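# Lay orange microphone flat on table, leave others in stands

## Task

Lift the orange microphone out of its stand and set it down lying on a free area of the table, where it rests motionless and is in contact with no other object on the table. At the end every other microphone must sit in the holder of its own stand, and every stand must stand upright on the table. No stand may tip far over while its own microphone is touching it. Releasing the orange microphone while it is still moving quickly, or letting it drop or slide downward by more than a few centimetres in total, can count as failure. Nothing may be knocked or placed off the table. A result that stays in place only because the robot is holding it does not count.

## Robot and tools

Robot: two arms, left_arm and right_arm, each with six joints plus a parallel gripper. Joint order everywhere (rows, results, refusals): waist, shoulder, elbow, wrist pitch, wrist yaw, wrist roll. On both arms the waist and wrist roll signs are flipped relative to the URDF. Stated URDF ranges (radians): waist -2.618 to 3.054, shoulder 0.000 to 3.142, elbow 0.000 to 3.142, wrist pitch -1.571 to 1.571, wrist yaw -1.571 to 1.571, wrist roll -2.094 to 2.094; for waist and roll, negate and swap these to get the range in your own numbers (e.g. -0.5 to 2.0 becomes -2.0 to 0.5). True ends may differ by up to 0.036 rad.

Frame: one world frame for both grippers. Origin on the table surface midway between the arms, +x out across the table, +z up, left_arm on the +y side. The names left/right do not match image sides. Gripper fingers point along the gripper's +z and close along its y; end_effector_position is the point between the pads, about 1 cm behind the tips. Printed positions (metres) and quaternions (wxyz) can be inaccurate, especially far out.

A row is always 14 numbers in [-1, 1], one list covering both arms: left_arm's 6 joint values then its opening, then right_arm's 6 joint values then its opening. Joint values are scaled offsets, not poses: 1.0 equals 1.202 rad (waist), 1.258 (shoulder), 1.238 (elbow), 2.073 (wrist pitch), 2.022 (wrist yaw and wrist roll). The opening is absolute: +1 fully open, -1 closed; in between, the fingers go to where grip_measured would read that value.

execute_actions(actions): a list of up to 15 actions; each action is a list of up to 15 rows, each row run for one 1/30 s step, the last row repeated to fill 15 steps. Joint offsets in every row are counted from the arm's angles at the start of that action (for the first action, from the most recent reported state), not from the previous row. An action that would push a joint more than 0.036 rad beyond its range is rejected for both arms; if the first action is rejected or any action is malformed, nothing in the call runs. A joint sent beyond its real end stops there and the result notes "joint sent to its limit"; absence of that note proves nothing. An empty list just returns state and images.

move(target, speed, blocking): target is one 14-number row whose joint offsets are counted from the "Joint positions" in the latest result that printed them. All joints move in sync along paths lasting 0.5 to 10 s, so the hand traces a curve; speed (rad/s, 0.01 to 2, default 0.5) caps the joint with the longest way to go. Finger values are sent immediately. Moves ignore obstacles and the other arm. The result adds a "move:" line: outcome (done, off_target, moving, held, fault), limits=held or limits=none, and each arm's joint farthest from target. blocking=false returns after 0.5 s; then use wait or stop before sending more rows or moves.

wait(seconds): 0 to 10 s, arms keep their last command; returns early when a running move ends. stop(): brakes a running move (needs room; fingers keep moving). zoom_image(camera, region): region [x0, y0, x1, y1] in pixels of that camera's last image, at most 504x504. Cameras: cam_head_left, cam_head_right, cam_high, cam_low, cam_left_wrist, cam_right_wrist, all 504x504; calibration with K, distortion and T_world_to_cam is supplied and may be slightly off. finished_scene(scene): ends the current scene by its number, irreversibly, and reports success.

Results: each gripper's pose; Joint positions and Joint velocities per arm (rad, rad/s, then finger gap in m, 0.094 when open); Joint targets (where joints are currently driven); grip_measured on the command scale, each gripper off by up to about 1 mm; joint torques (offset, noisy, nonzero in free air). "joint command not followed" means a clearance check altered joint targets. FAULT and OVER-TEMPERATURE FAULT lines mean an arm stopped.

Motion limits: each joint target stays within a lead of its measured angle (waist 0.202, shoulder 0.258, elbow 0.238, wrist pitch 0.573, wrist yaw and roll 0.522 rad), and targets are scaled back if they would move the hand over 70 mm from where it is; big changes need several actions and unfinished ones must be re-sent. Arms sag under zero offsets: in the first call of a reply send offsets back to the desired angles, then zeros, increasing the correction if a joint lags.

Gripping: command about 0.03 below grip_measured to hold firmly, less for a lighter hold. Pad force tops out near 50 to 62 N, less on thin parts. Holding loads heats motors: warning from 75 °C, a 10 s stop at 90 °C, and at 100 °C the arm goes limp and drops everything.

Avoid: arms colliding or pressing each other, fast or deep pushes into contact, releasing the microphone while moving, dropping it or letting it slide down, tipping stands, pushing anything off the table. Loose objects may get small random nudges. Finish only when everything rests unaided.

Each tool is called after "Request:" in YAML: its name, and indented under it one key for each argument.

## Session

Request:
execute_actions:
  actions: []

Scene clock: 0.00 s.
left_arm: end_effector_position=(+0.4196, +0.4283, +0.1943) grip_measured=+1.000 end_effector_quat_wxyz=(-0.121, +0.824, -0.536, +0.141) | right_arm: end_effector_position=(+0.4799, -0.5499, +0.3273) grip_measured=+1.000 end_effector_quat_wxyz=(-0.548, +0.618, -0.548, +0.131)
Joint names: [waist, shoulder, elbow, wrist pitch, wrist yaw, wrist roll]
Joint positions: left_arm=[-0.286  2.101  2.182 -1.283  0.064  1.69   0.094] | right_arm=[ 0.78   2.256  2.549 -1.284 -1.119  2.022  0.094]
Joint velocities: left_arm=[ 0.007 -0.002 -0.007 -0.037 -0.037 -0.066  0.   ] | right_arm=[ 0.002 -0.012 -0.002  0.007 -0.066 -0.022  0.   ]
Joint torques (N m, as the arm reports them, + toward a larger Joint positions number): no reading
Motor temperatures (°C, as the motors report them): left_arm=[27 29 27 27 27 27] | right_arm=[28 26 26 29 29 27]
Joint targets: left_arm=[-0.286 2.093 2.189 -1.290 0.059 1.688] | right_arm=[0.780 2.256 2.551 -1.299 -1.129 2.019]

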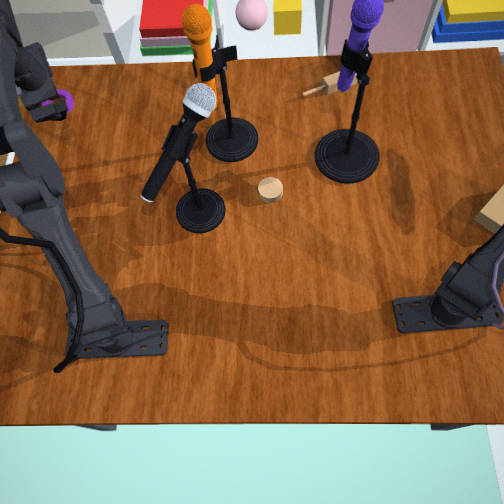

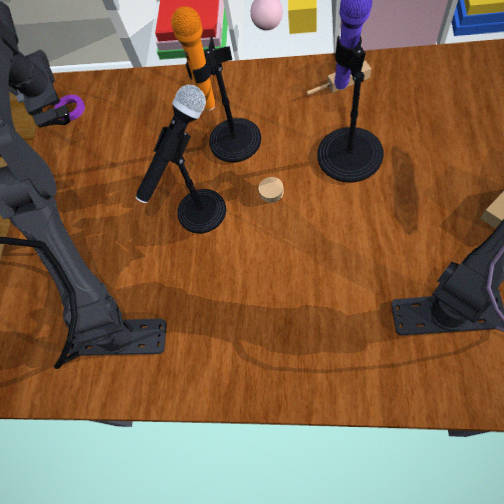

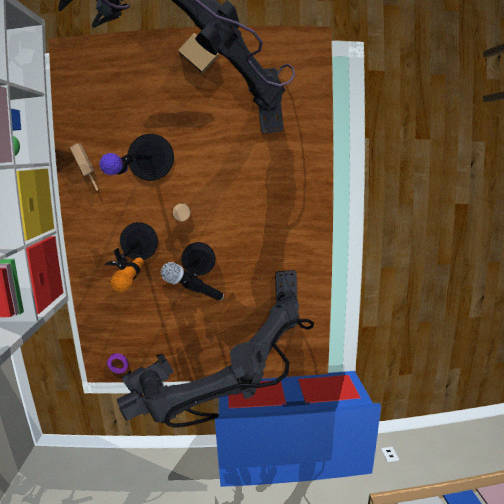

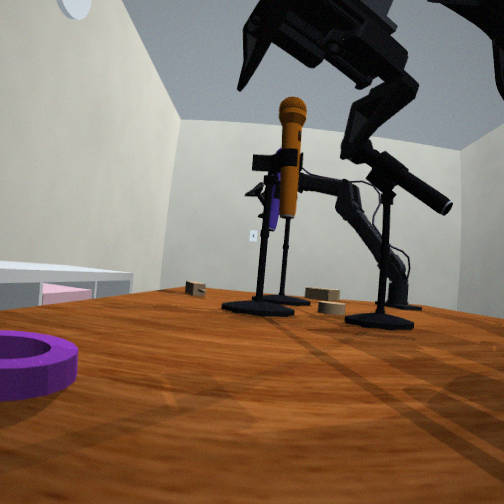

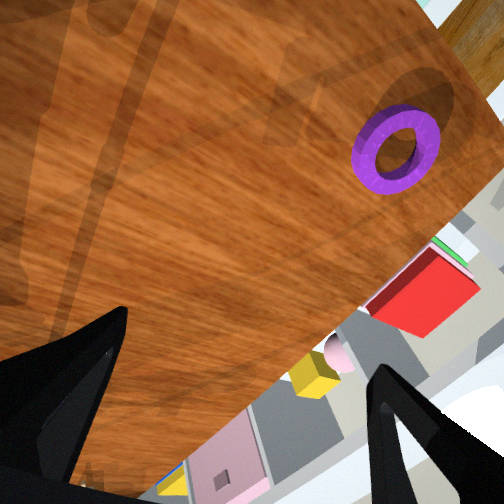

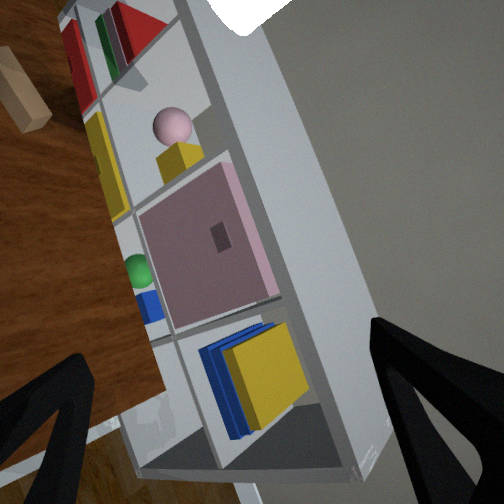

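Request:
move:
  target: [0,-0.4,-0.4,0.58,-0.03,-0.836,1,0,0,0,0,0,0,1]
  speed: 1.2

Scene clock: 14.53 s.
left_arm: end_effector_position=(+0.4522, +0.4482, +0.4605) grip_measured=+1.000 end_effector_quat_wxyz=(+0.698, -0.108, +0.701, +0.101) | right_arm: end_effector_position=(+0.4803, -0.5505, +0.3274) grip_measured=+1.000 end_effector_quat_wxyz=(-0.547, +0.619, -0.547, +0.133)
Joint names: [waist, shoulder, elbow, wrist pitch, wrist yaw, wrist roll]
Joint positions: left_arm=[-0.286  1.614  1.696 -0.088  0.013  0.009  0.094] | right_arm=[ 0.78   2.256  2.549 -1.28  -1.117  2.022  0.094]
Joint velocities: left_arm=[-0.002  0.007 -0.012 -0.066  0.037  0.051  0.   ] | right_arm=[-0.007  0.002  0.002  0.022 -0.022 -0.051  0.   ]
Joint torques (N m, as the arm reports them, + toward a larger Joint positions number): left_arm=[ 0.01 -9.21  6.21  1.96 -0.06 -0.11] | right_arm=[ -0.08 -10.99   6.5    0.99  -0.57  -0.01]
Motor temperatures (°C, as the motors report them): left_arm=[27 36 29 28 27 27] | right_arm=[28 35 28 30 30 27]
Joint targets: left_arm=[-0.286 1.598 1.687 -0.080 0.003 -0.000] | right_arm=[0.780 2.256 2.549 -1.284 -1.119 2.022]
move: done; limits=none; left_arm: farthest joint: the shoulder, 0.017 radians from its target (0.504 radians at the start); right_arm: farthest joint: the wrist pitch, 0.004 radians from its target (0.000 radians at the start)
camera_calibration (this result's frames):
cam_left_wrist: T_world_to_cam=[[0.319355, -0.907794, 0.271885, 0.135963], [-0.39875, -0.389003, -0.830467, 0.781896], [0.859657, 0.1568, -0.486213, -0.10403], [0, 0, 0, 1]] pos_world=[0.357791, 0.443898, 0.561792]
cam_right_wrist: T_world_to_cam=[[0.530757, -0.316382, 0.786257, -0.697137], [-0.113646, -0.9459, -0.303904, -0.328776], [0.83987, 0.0719442, -0.537999, -0.0691931], [0, 0, 0, 1]] pos_world=[0.390759, -0.526572, 0.410986]

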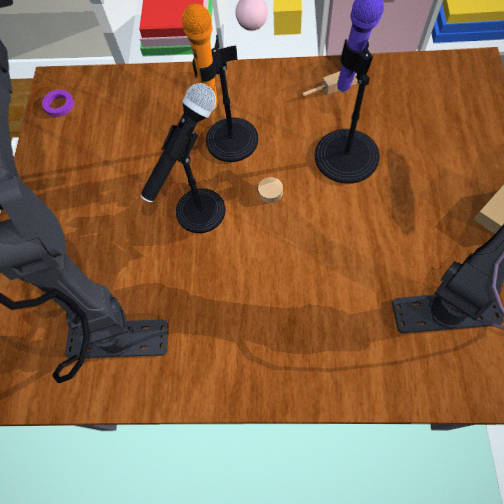

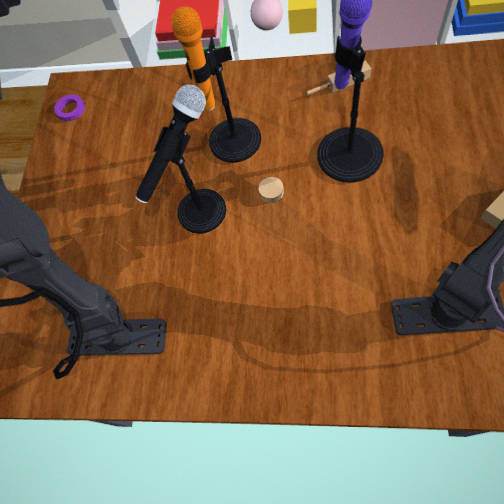

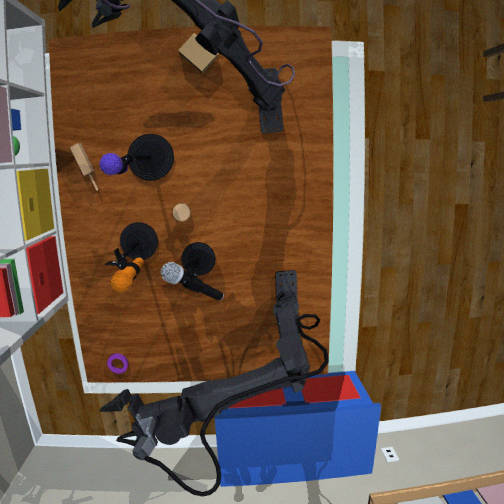

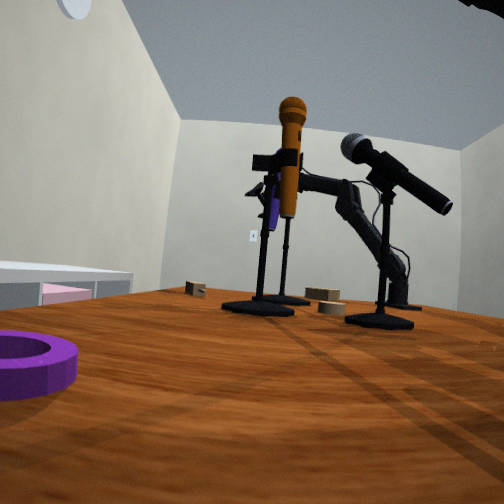

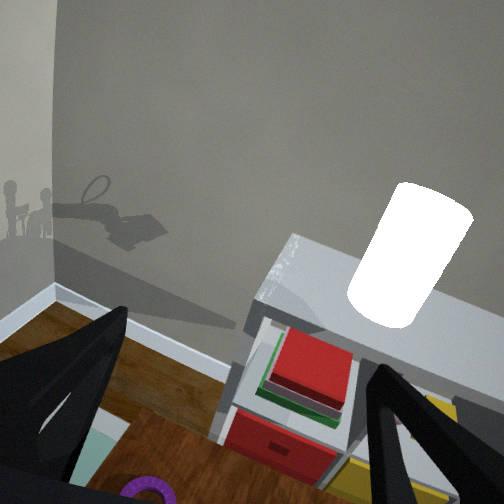

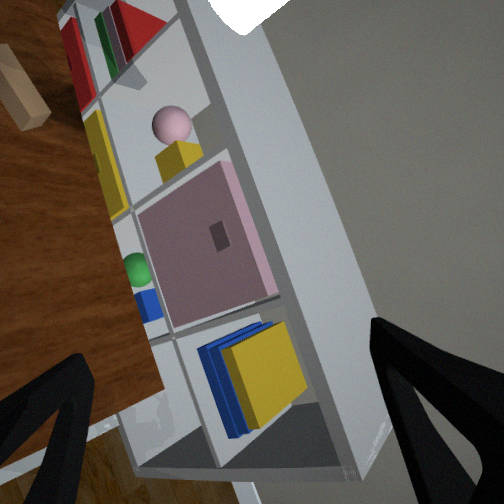

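Request:
move:
  target: [0,0.16,-0.282,0.268,-0.6,0,1,0,0,0,0,0,0,1]
  speed: 1.2

Scene clock: 21.60 s.
left_arm: end_effector_position=(+0.3512, +0.5920, +0.3174) grip_measured=+1.000 end_effector_quat_wxyz=(+0.518, -0.483, +0.517, +0.480) | right_arm: end_effector_position=(+0.4807, -0.5511, +0.3275) grip_measured=+1.000 end_effector_quat_wxyz=(-0.546, +0.620, -0.547, +0.135)
Joint names: [waist, shoulder, elbow, wrist pitch, wrist yaw, wrist roll]
Joint positions: left_arm=[-0.286  1.818  1.351  0.463 -1.19   0.009  0.094] | right_arm=[ 0.78   2.256  2.549 -1.276 -1.115  2.022  0.094]
Joint velocities: left_arm=[ 0.002  0.007  0.007  0.11  -0.007 -0.022  0.   ] | right_arm=[-0.007  0.012 -0.007 -0.037  0.022 -0.051  0.   ]
Joint torques (N m, as the arm reports them, + toward a larger Joint positions number): left_arm=[ 0.02 -9.85  6.41  1.54 -0.08  0.01] | right_arm=[ -0.05 -11.     6.5    1.    -0.57  -0.01]
Motor temperatures (°C, as the motors report them): left_arm=[27 36 30 30 27 27] | right_arm=[28 38 28 30 30 27]
Joint targets: left_arm=[-0.286 1.816 1.347 0.468 -1.200 0.009] | right_arm=[0.780 2.256 2.549 -1.280 -1.117 2.022]
move: done; limits=none; left_arm: farthest joint: the wrist yaw, 0.010 radians from its target (1.213 radians at the start); right_arm: farthest joint: the wrist pitch, 0.004 radians from its target (0.000 radians at the start)
camera_calibration (this result's frames):
cam_left_wrist: T_world_to_cam=[[0.963058, -0.0300179, 0.267614, -0.406691], [0.215936, -0.507698, -0.834035, 0.534217], [0.160903, 0.861012, -0.482461, -0.282059], [0, 0, 0, 1]] pos_world=[0.321694, 0.501869, 0.418309]
cam_right_wrist: T_world_to_cam=[[0.528798, -0.313775, 0.788618, -0.695986], [-0.114246, -0.947013, -0.300191, -0.330825], [0.841024, 0.0686442, -0.536626, -0.0723189], [0, 0, 0, 1]] pos_world=[0.391062, -0.526714, 0.410748]

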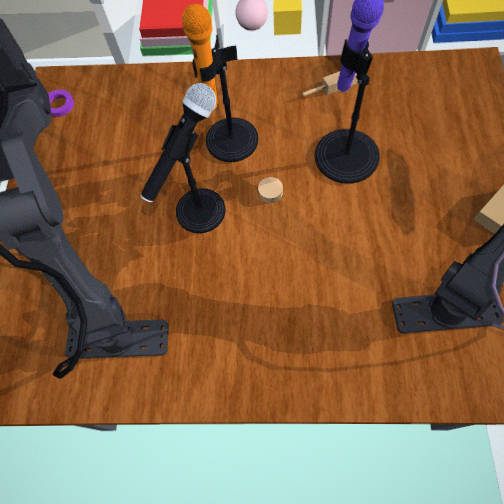

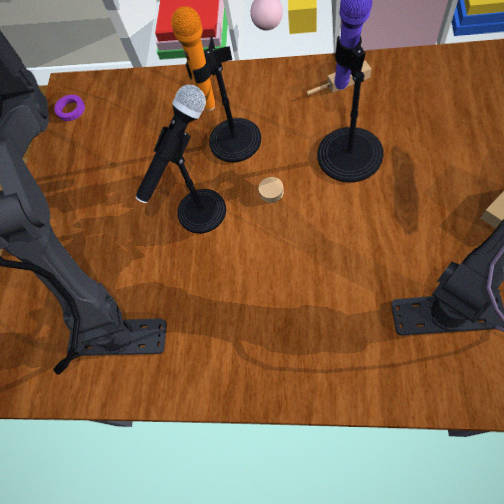

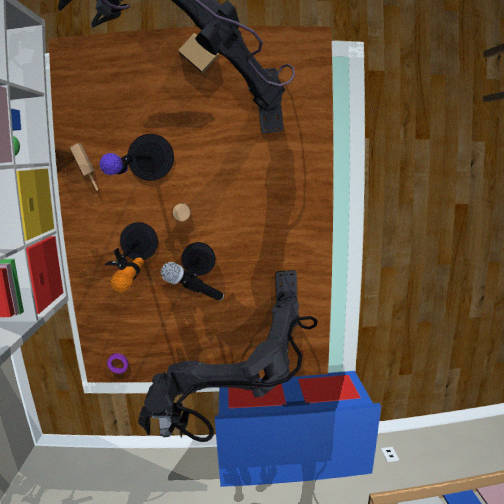

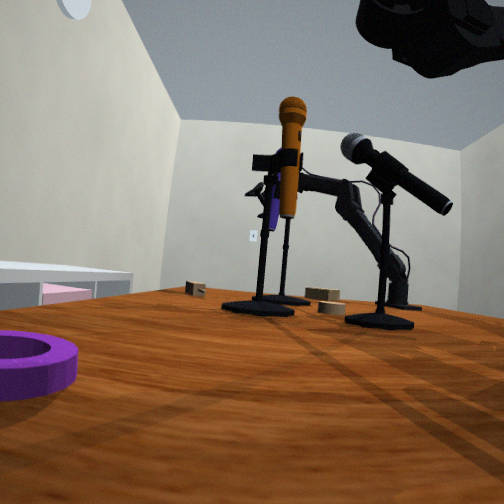

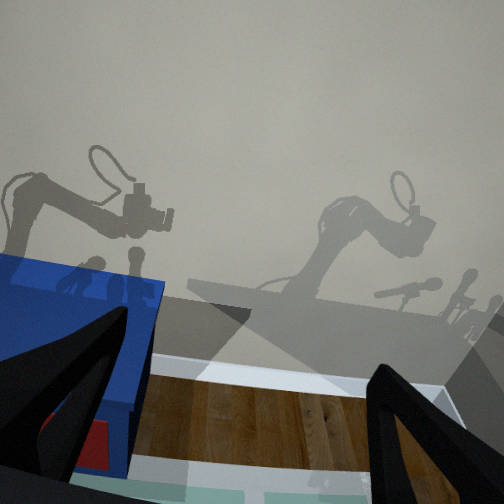

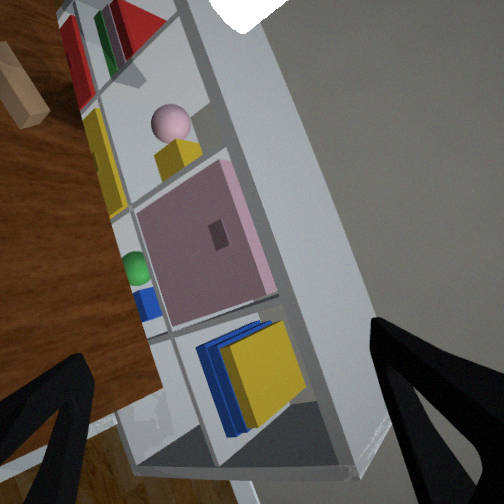

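Request:
move:
  target: [0,0,0,0,1,0,1,0,0,0,0,0,0,1]
  speed: 1.5

Request:
move:
  target: [0.1,0,0,0,0.335,0,1,0,0,0,0,0,0,1]
  speed: 1

Scene clock: 28.77 s.
left_arm: end_effector_position=(+0.4939, +0.3269, +0.3172) grip_measured=+1.000 end_effector_quat_wxyz=(+0.682, +0.175, +0.686, -0.183) | right_arm: end_effector_position=(+0.4812, -0.5517, +0.3276) grip_measured=+1.000 end_effector_quat_wxyz=(-0.546, +0.620, -0.546, +0.137)
Joint names: [waist, shoulder, elbow, wrist pitch, wrist yaw, wrist roll]
Joint positions: left_arm=[-0.286  1.818  1.351  0.463  0.822  0.009  0.094] | right_arm=[ 0.78   2.256  2.549 -1.271 -1.113  2.022  0.094]
Joint velocities: left_arm=[0.012 0.002 0.002 0.037 0.037 0.051 0.   ] | right_arm=[ 0.007  0.012 -0.007  0.007  0.022  0.037  0.   ]
Joint torques (N m, as the arm reports them, + toward a larger Joint positions number): left_arm=[ 0.03 -9.82  6.99  1.67  0.13  0.  ] | right_arm=[ -0.06 -11.     6.52   1.    -0.57  -0.01]
Motor temperatures (°C, as the motors report them): left_arm=[27 37 30 31 27 27] | right_arm=[28 40 28 30 30 27]
Joint targets: left_arm=[-0.286 1.818 1.351 0.463 0.832 0.009] | right_arm=[0.780 2.256 2.549 -1.276 -1.115 2.022]
move: done; limits=none; left_arm: farthest joint: the wrist yaw, 0.010 radians from its target (2.022 radians at the start); right_arm: farthest joint: the wrist pitch, 0.005 radians from its target (0.000 radians at the start)
camera_calibration (this result's frames):
cam_left_wrist: T_world_to_cam=[[-0.436881, -0.856827, 0.273829, 0.407768], [-0.554682, 0.0169628, -0.83189, 0.577103], [0.708141, -0.515324, -0.482677, 0.102906], [0, 0, 0, 1]] pos_world=[0.425383, 0.392627, 0.418098]
cam_right_wrist: T_world_to_cam=[[0.526601, -0.31097, 0.791195, -0.694734], [-0.114774, -0.94818, -0.29628, -0.33302], [0.842329, 0.0652125, -0.535004, -0.0756862], [0, 0, 0, 1]] pos_world=[0.391378, -0.526869, 0.41051]

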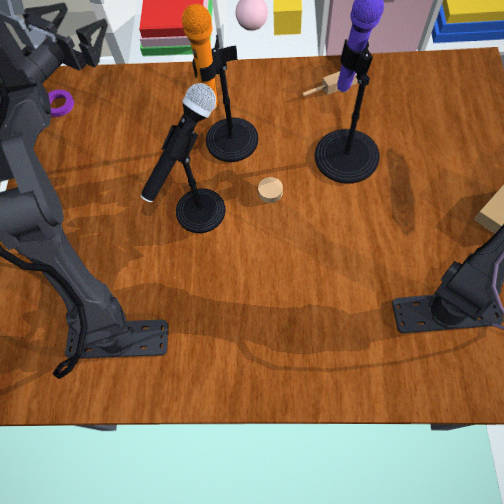

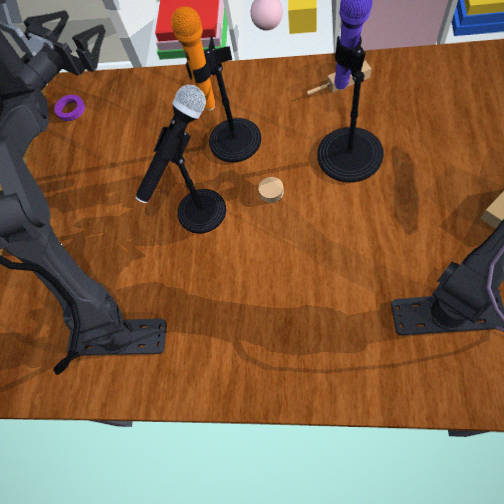

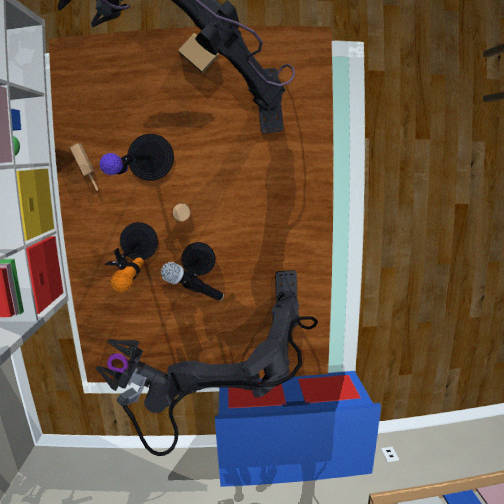

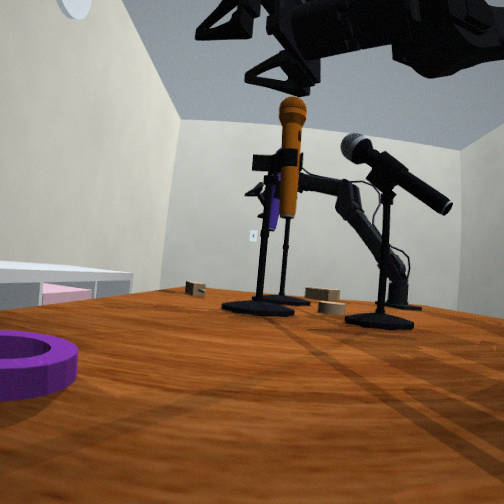

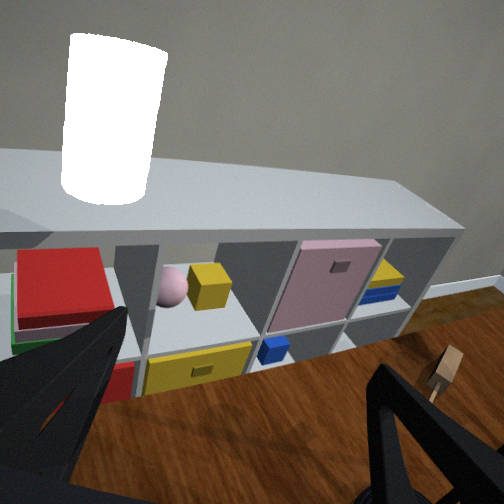

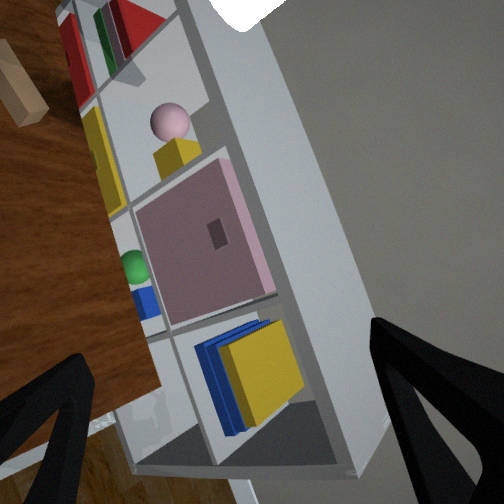

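Scene clock: 30.37 s.
left_arm: end_effector_position=(+0.3989, +0.1980, +0.3176) grip_measured=+1.000 end_effector_quat_wxyz=(+0.562, +0.423, +0.567, -0.430) | right_arm: end_effector_position=(+0.4817, -0.5523, +0.3276) grip_measured=+1.000 end_effector_quat_wxyz=(-0.545, +0.621, -0.546, +0.140)
Joint names: [waist, shoulder, elbow, wrist pitch, wrist yaw, wrist roll]
Joint positions: left_arm=[-0.17   1.818  1.351  0.463  1.488  0.009  0.094] | right_arm=[ 0.78   2.256  2.549 -1.267 -1.11   2.022  0.094]
Joint velocities: left_arm=[-0.007  0.002 -0.002  0.037 -0.081 -0.066  0.   ] | right_arm=[-0.012  0.017 -0.002 -0.051  0.081  0.066  0.   ]
Joint torques (N m, as the arm reports them, + toward a larger Joint positions number): left_arm=[ 0.43 -9.43  6.62  1.28  0.13  0.  ] | right_arm=[ -0.05 -11.01   6.52   1.    -0.57  -0.01]
Motor temperatures (°C, as the motors report them): left_arm=[27 37 30 31 27 27] | right_arm=[28 40 28 30 30 27]
Joint targets: left_arm=[-0.166 1.818 1.351 0.463 1.499 0.009] | right_arm=[0.780 2.256 2.549 -1.271 -1.112 2.022]
move: done; limits=none; left_arm: farthest joint: the wrist yaw, 0.011 radians from its target (0.678 radians at the start); right_arm: farthest joint: the wrist pitch, 0.004 radians from its target (0.000 radians at the start)
camera_calibration (this result's frames):
cam_left_wrist: T_world_to_cam=[[-0.913689, -0.299377, 0.274854, 0.335179], [-0.381867, 0.400931, -0.832726, 0.382223], [0.139102, -0.86581, -0.480649, 0.399675], [0, 0, 0, 1]] pos_world=[0.396612, 0.293143, 0.418265]
cam_right_wrist: T_world_to_cam=[[0.524628, -0.308353, 0.793526, -0.693559], [-0.115406, -0.949255, -0.292569, -0.335035], [0.843473, 0.0619124, -0.533592, -0.0788263], [0, 0, 0, 1]] pos_world=[0.391683, -0.527014, 0.410275]

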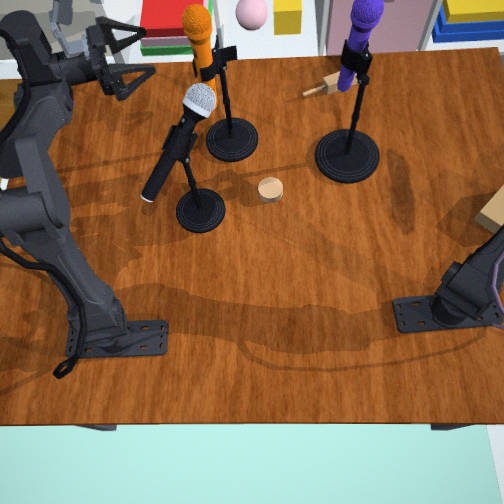

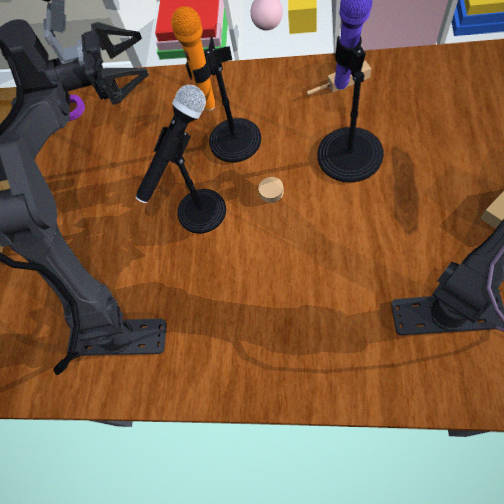

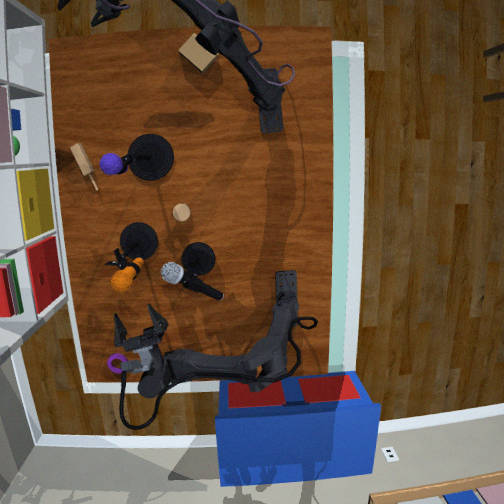

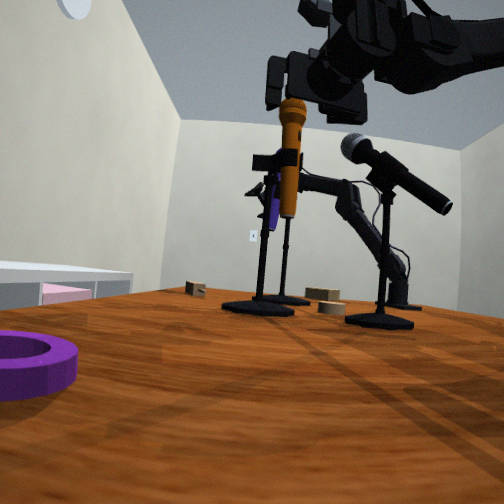

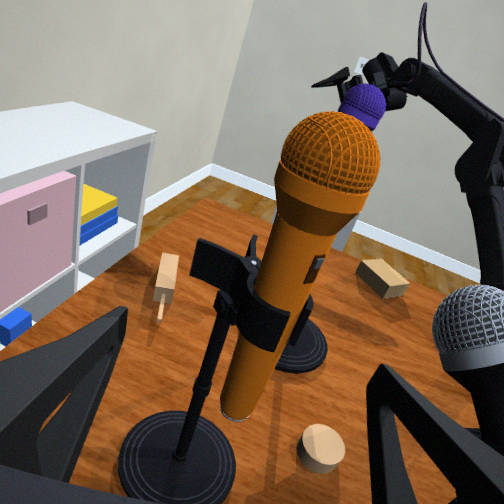

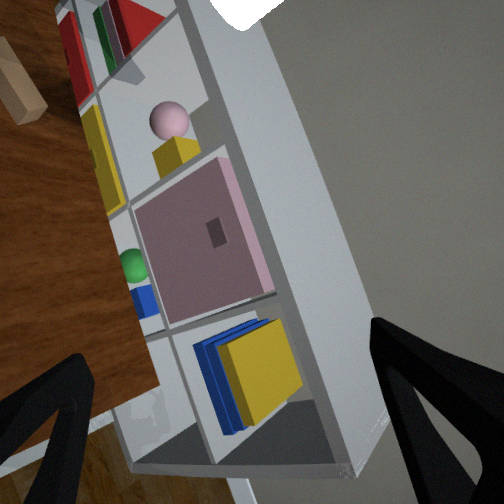

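Request:
move:
  target: [0.21,0,0,0,-0.075,0,1,0,0,0,0,0,0,1]
  speed: 0.25

Scene clock: 35.57 s.
left_arm: end_effector_position=(+0.3872, +0.0939, +0.3175) grip_measured=+1.000 end_effector_quat_wxyz=(+0.537, +0.453, +0.543, -0.459) | right_arm: end_effector_position=(+0.4821, -0.5529, +0.3277) grip_measured=+1.000 end_effector_quat_wxyz=(-0.544, +0.622, -0.545, +0.142)
Joint names: [waist, shoulder, elbow, wrist pitch, wrist yaw, wrist roll]
Joint positions: left_arm=[0.08  1.818 1.351 0.463 1.347 0.009 0.094] | right_arm=[ 0.78   2.256  2.549 -1.262 -1.108  2.022  0.094]
Joint velocities: left_arm=[ 0.002 -0.002  0.002 -0.007  0.007 -0.051  0.   ] | right_arm=[ 0.007  0.007 -0.022  0.051  0.007  0.007  0.   ]
Joint torques (N m, as the arm reports them, + toward a larger Joint positions number): left_arm=[ 0.23 -9.52  6.73  1.38 -0.05  0.  ] | right_arm=[ -0.06 -11.02   6.53   1.01  -0.57  -0.02]
Motor temperatures (°C, as the motors report them): left_arm=[27 37 31 31 27 27] | right_arm=[28 41 28 31 30 27]
Joint targets: left_arm=[0.082 1.818 1.351 0.463 1.337 0.009] | right_arm=[0.780 2.256 2.549 -1.267 -1.110 2.022]
move: done; limits=none; left_arm: farthest joint: the wrist yaw, 0.010 radians from its target (0.153 radians at the start); right_arm: farthest joint: the wrist pitch, 0.005 radians from its target (0.000 radians at the start)
camera_calibration (this result's frames):
cam_left_wrist: T_world_to_cam=[[-0.940777, -0.198611, 0.274757, 0.294392], [-0.336115, 0.440435, -0.832493, 0.397886], [0.0443297, -0.87554, -0.481107, 0.348927], [0, 0, 0, 1]] pos_world=[0.395225, 0.188727, 0.418223]
cam_right_wrist: T_world_to_cam=[[0.522416, -0.305537, 0.796071, -0.692281], [-0.115968, -0.950383, -0.288659, -0.337194], [0.844768, 0.0584816, -0.531928, -0.082208], [0, 0, 0, 1]] pos_world=[0.392002, -0.527172, 0.410042]

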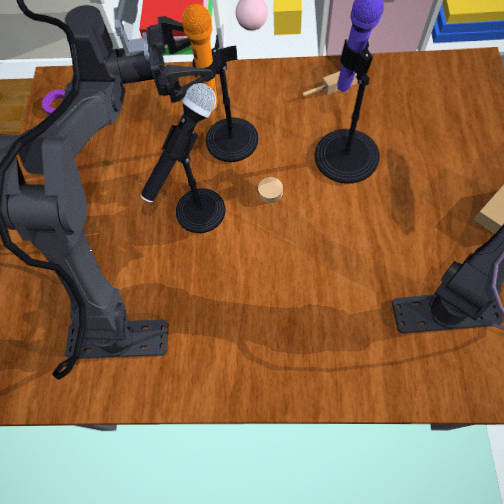

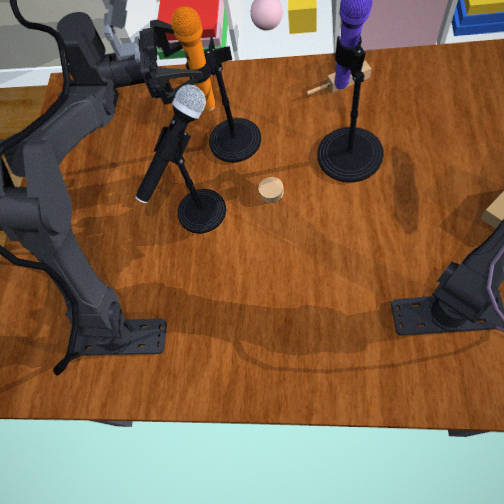

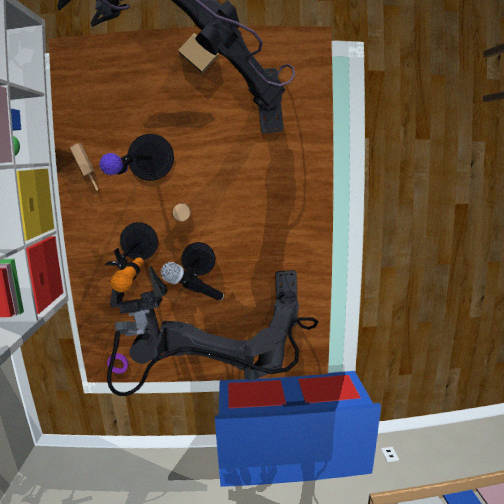

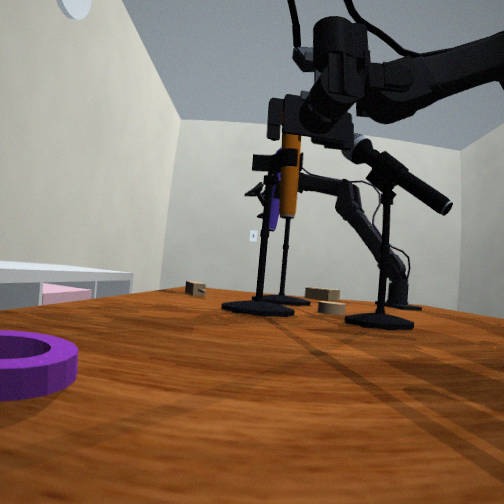

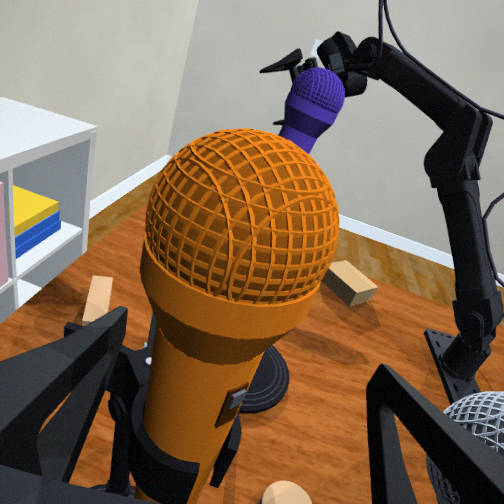

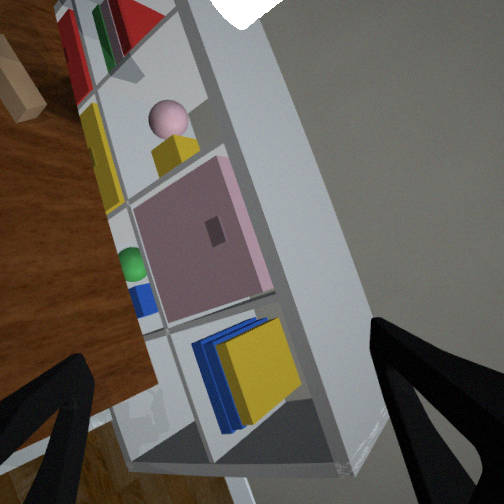

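Shift +x about 1.5 cm, then close.

Request:
move:
  target: [0,0,0,0,-0.045,0,0.3,0,0,0,0,0,0,1]
  speed: 0.2

Request:
move:
  target: [0,0,0,0,0,0,-0.4,0,0,0,0,0,0,1]

Scene clock: 38.67 s.
left_arm: end_effector_position=(+0.4014, +0.0969, +0.3175) grip_measured=+0.303 end_effector_quat_wxyz=(+0.555, +0.431, +0.561, -0.437) | right_arm: end_effector_position=(+0.4826, -0.5535, +0.3278) grip_measured=+1.000 end_effector_quat_wxyz=(-0.543, +0.622, -0.545, +0.144)
Joint names: [waist, shoulder, elbow, wrist pitch, wrist yaw, wrist roll]
Joint positions: left_arm=[0.08  1.818 1.351 0.463 1.265 0.009 0.061] | right_arm=[ 0.78   2.256  2.549 -1.258 -1.106  2.022  0.094]
Joint velocities: left_arm=[ 0.022 -0.012 -0.017 -0.007 -0.022 -0.095  0.001] | right_arm=[-0.002 -0.007 -0.022 -0.007 -0.007  0.007  0.   ]
Joint torques (N m, as the arm reports them, + toward a larger Joint positions number): left_arm=[ 0.03 -9.6   6.76  1.43 -0.04  0.  ] | right_arm=[ -0.04 -11.01   6.54   1.02  -0.57  -0.01]
Motor temperatures (°C, as the motors report them): left_arm=[27 37 31 31 27 27] | right_arm=[28 42 29 31 30 27]
Joint targets: left_arm=[0.080 1.818 1.351 0.463 1.256 0.009] | right_arm=[0.780 2.256 2.549 -1.262 -1.108 2.022]
move: done; limits=none; left_arm: farthest joint: the wrist yaw, 0.009 radians from its target (0.090 radians at the start); right_arm: farthest joint: the wrist pitch, 0.004 radians from its target (0.000 radians at the start)
camera_calibration (this result's frames):
cam_left_wrist: T_world_to_cam=[[-0.921554, -0.274396, 0.274671, 0.307986], [-0.370749, 0.411952, -0.832371, 0.417906], [0.115248, -0.868909, -0.481368, 0.321878], [0, 0, 0, 1]] pos_world=[0.401669, 0.192036, 0.4182]
cam_right_wrist: T_world_to_cam=[[0.520101, -0.302792, 0.798631, -0.69102], [-0.116284, -0.951447, -0.285002, -0.339298], [0.846152, 0.0553626, -0.530059, -0.0855011], [0, 0, 0, 1]] pos_world=[0.392293, -0.527326, 0.409848]

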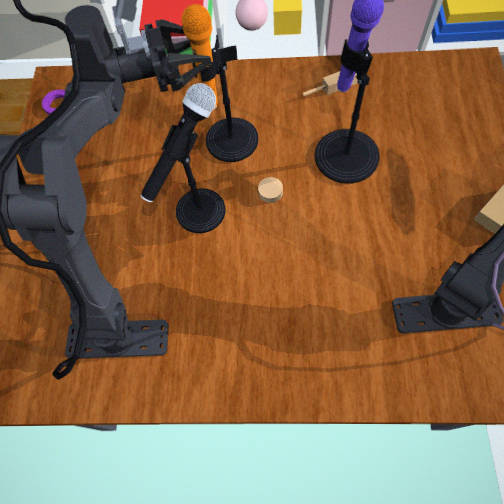

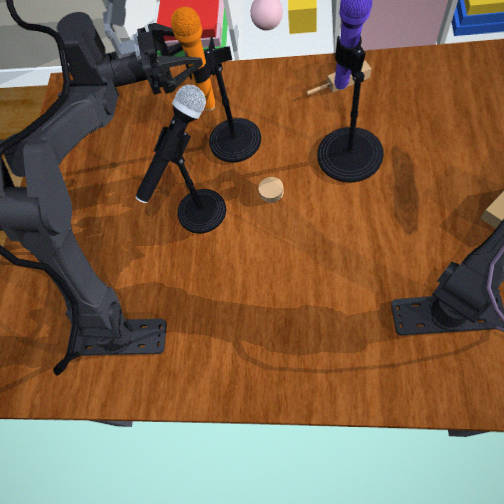

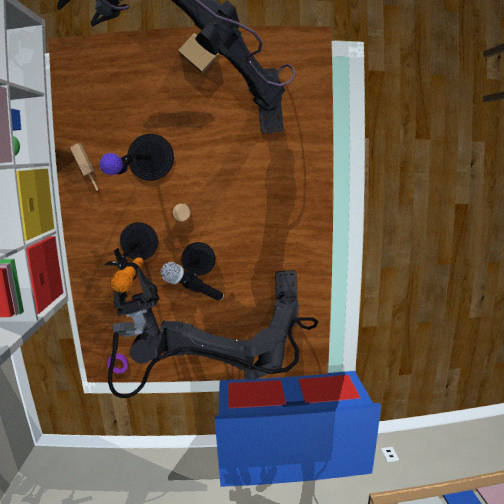

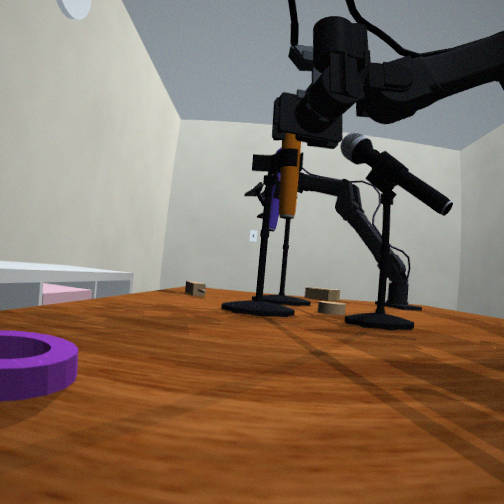

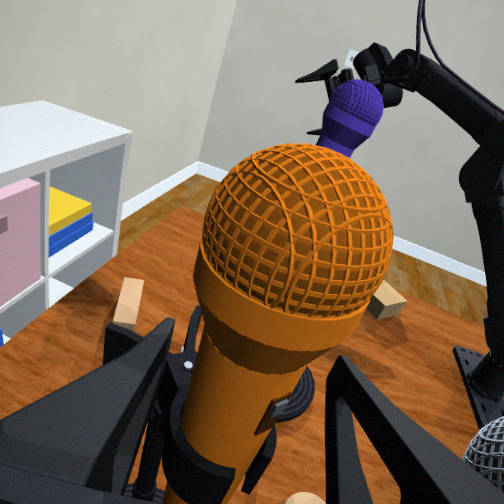

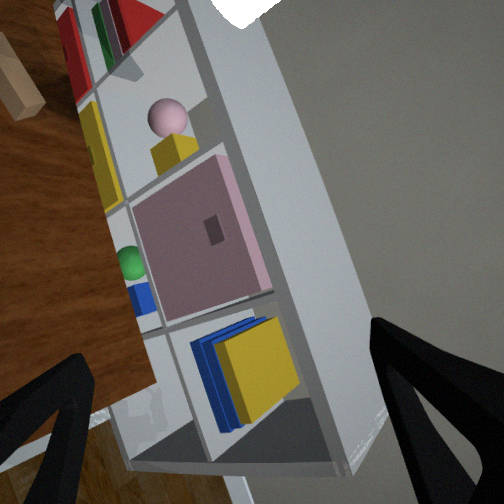

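Scene clock: 39.17 s.
left_arm: end_effector_position=(+0.4027, +0.0973, +0.3176) grip_measured=-0.283 end_effector_quat_wxyz=(+0.557, +0.429, +0.563, -0.435) | right_arm: end_effector_position=(+0.4830, -0.5541, +0.3279) grip_measured=+1.000 end_effector_quat_wxyz=(-0.543, +0.623, -0.544, +0.146)
Joint names: [waist, shoulder, elbow, wrist pitch, wrist yaw, wrist roll]
Joint positions: left_arm=[0.08  1.818 1.351 0.464 1.258 0.008 0.034] | right_arm=[ 0.78   2.256  2.549 -1.254 -1.104  2.022  0.094]
Joint velocities: left_arm=[-0.012 -0.032 -0.002 -0.022 -0.022  0.066 -0.001] | right_arm=[-0.012 -0.007  0.007 -0.022 -0.007 -0.022  0.   ]
Joint torques (N m, as the arm reports them, + toward a larger Joint positions number): left_arm=[ 0.03 -9.58  6.75  1.43  0.11  0.  ] | right_arm=[ -0.05 -11.03   6.53   1.03  -0.57  -0.01]
Motor temperatures (°C, as the motors report them): left_arm=[27 37 31 31 27 27] | right_arm=[28 42 29 31 30 27]
Joint targets: left_arm=[0.080 1.818 1.351 0.463 1.266 0.009] | right_arm=[0.780 2.256 2.549 -1.258 -1.106 2.022]
move: done; limits=none; left_arm: farthest joint: the wrist yaw, 0.007 radians from its target (0.000 radians at the start); right_arm: farthest joint: the wrist pitch, 0.004 radians from its target (0.000 radians at the start)
camera_calibration (this result's frames):
cam_left_wrist: T_world_to_cam=[[-0.919745, -0.281441, 0.273606, 0.309563], [-0.372939, 0.40918, -0.83276, 0.419604], [0.122419, -0.867965, -0.481301, 0.319066], [0, 0, 0, 1]] pos_world=[0.402146, 0.192368, 0.418298]
cam_right_wrist: T_world_to_cam=[[0.518012, -0.300239, 0.80095, -0.689839], [-0.116697, -0.952425, -0.281546, -0.341227], [0.847375, 0.0523756, -0.528405, -0.0885647], [0, 0, 0, 1]] pos_world=[0.392572, -0.527471, 0.409657]

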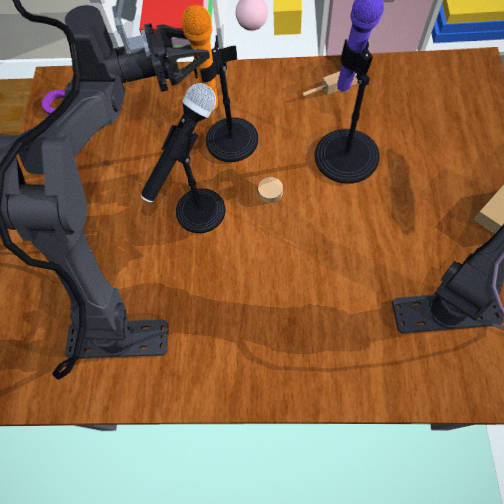

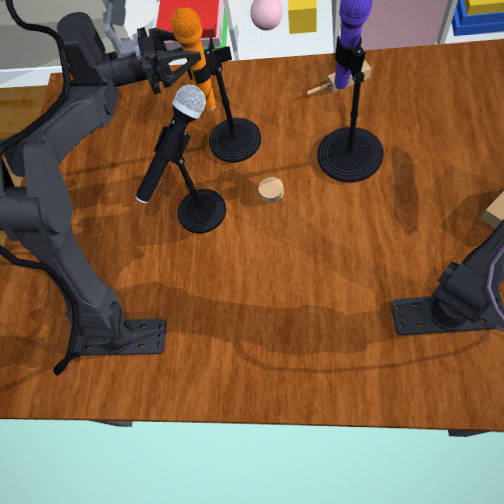

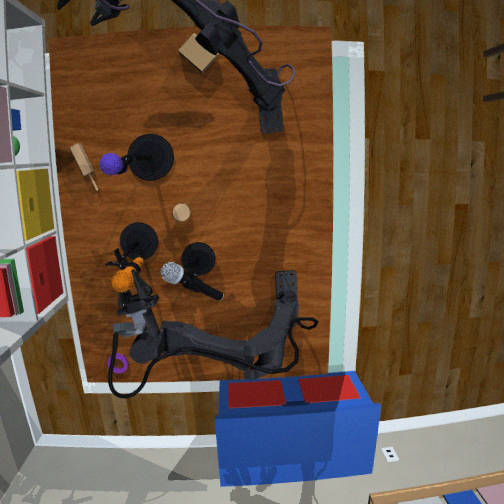

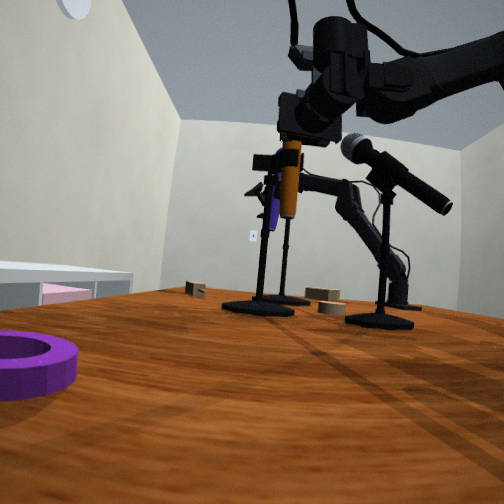

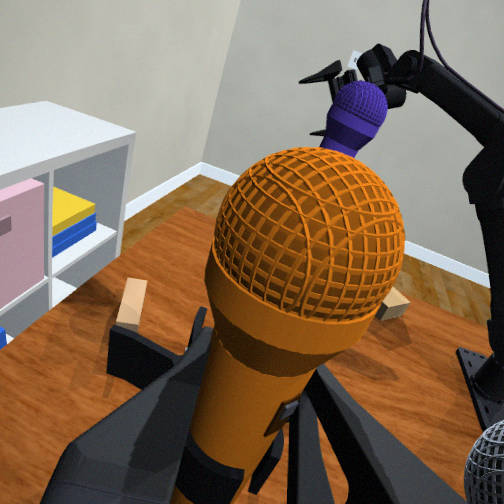

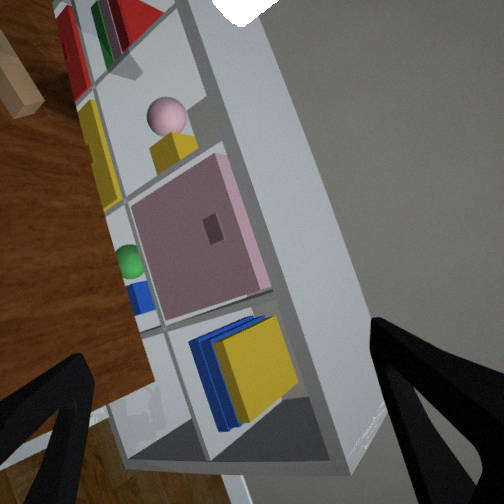

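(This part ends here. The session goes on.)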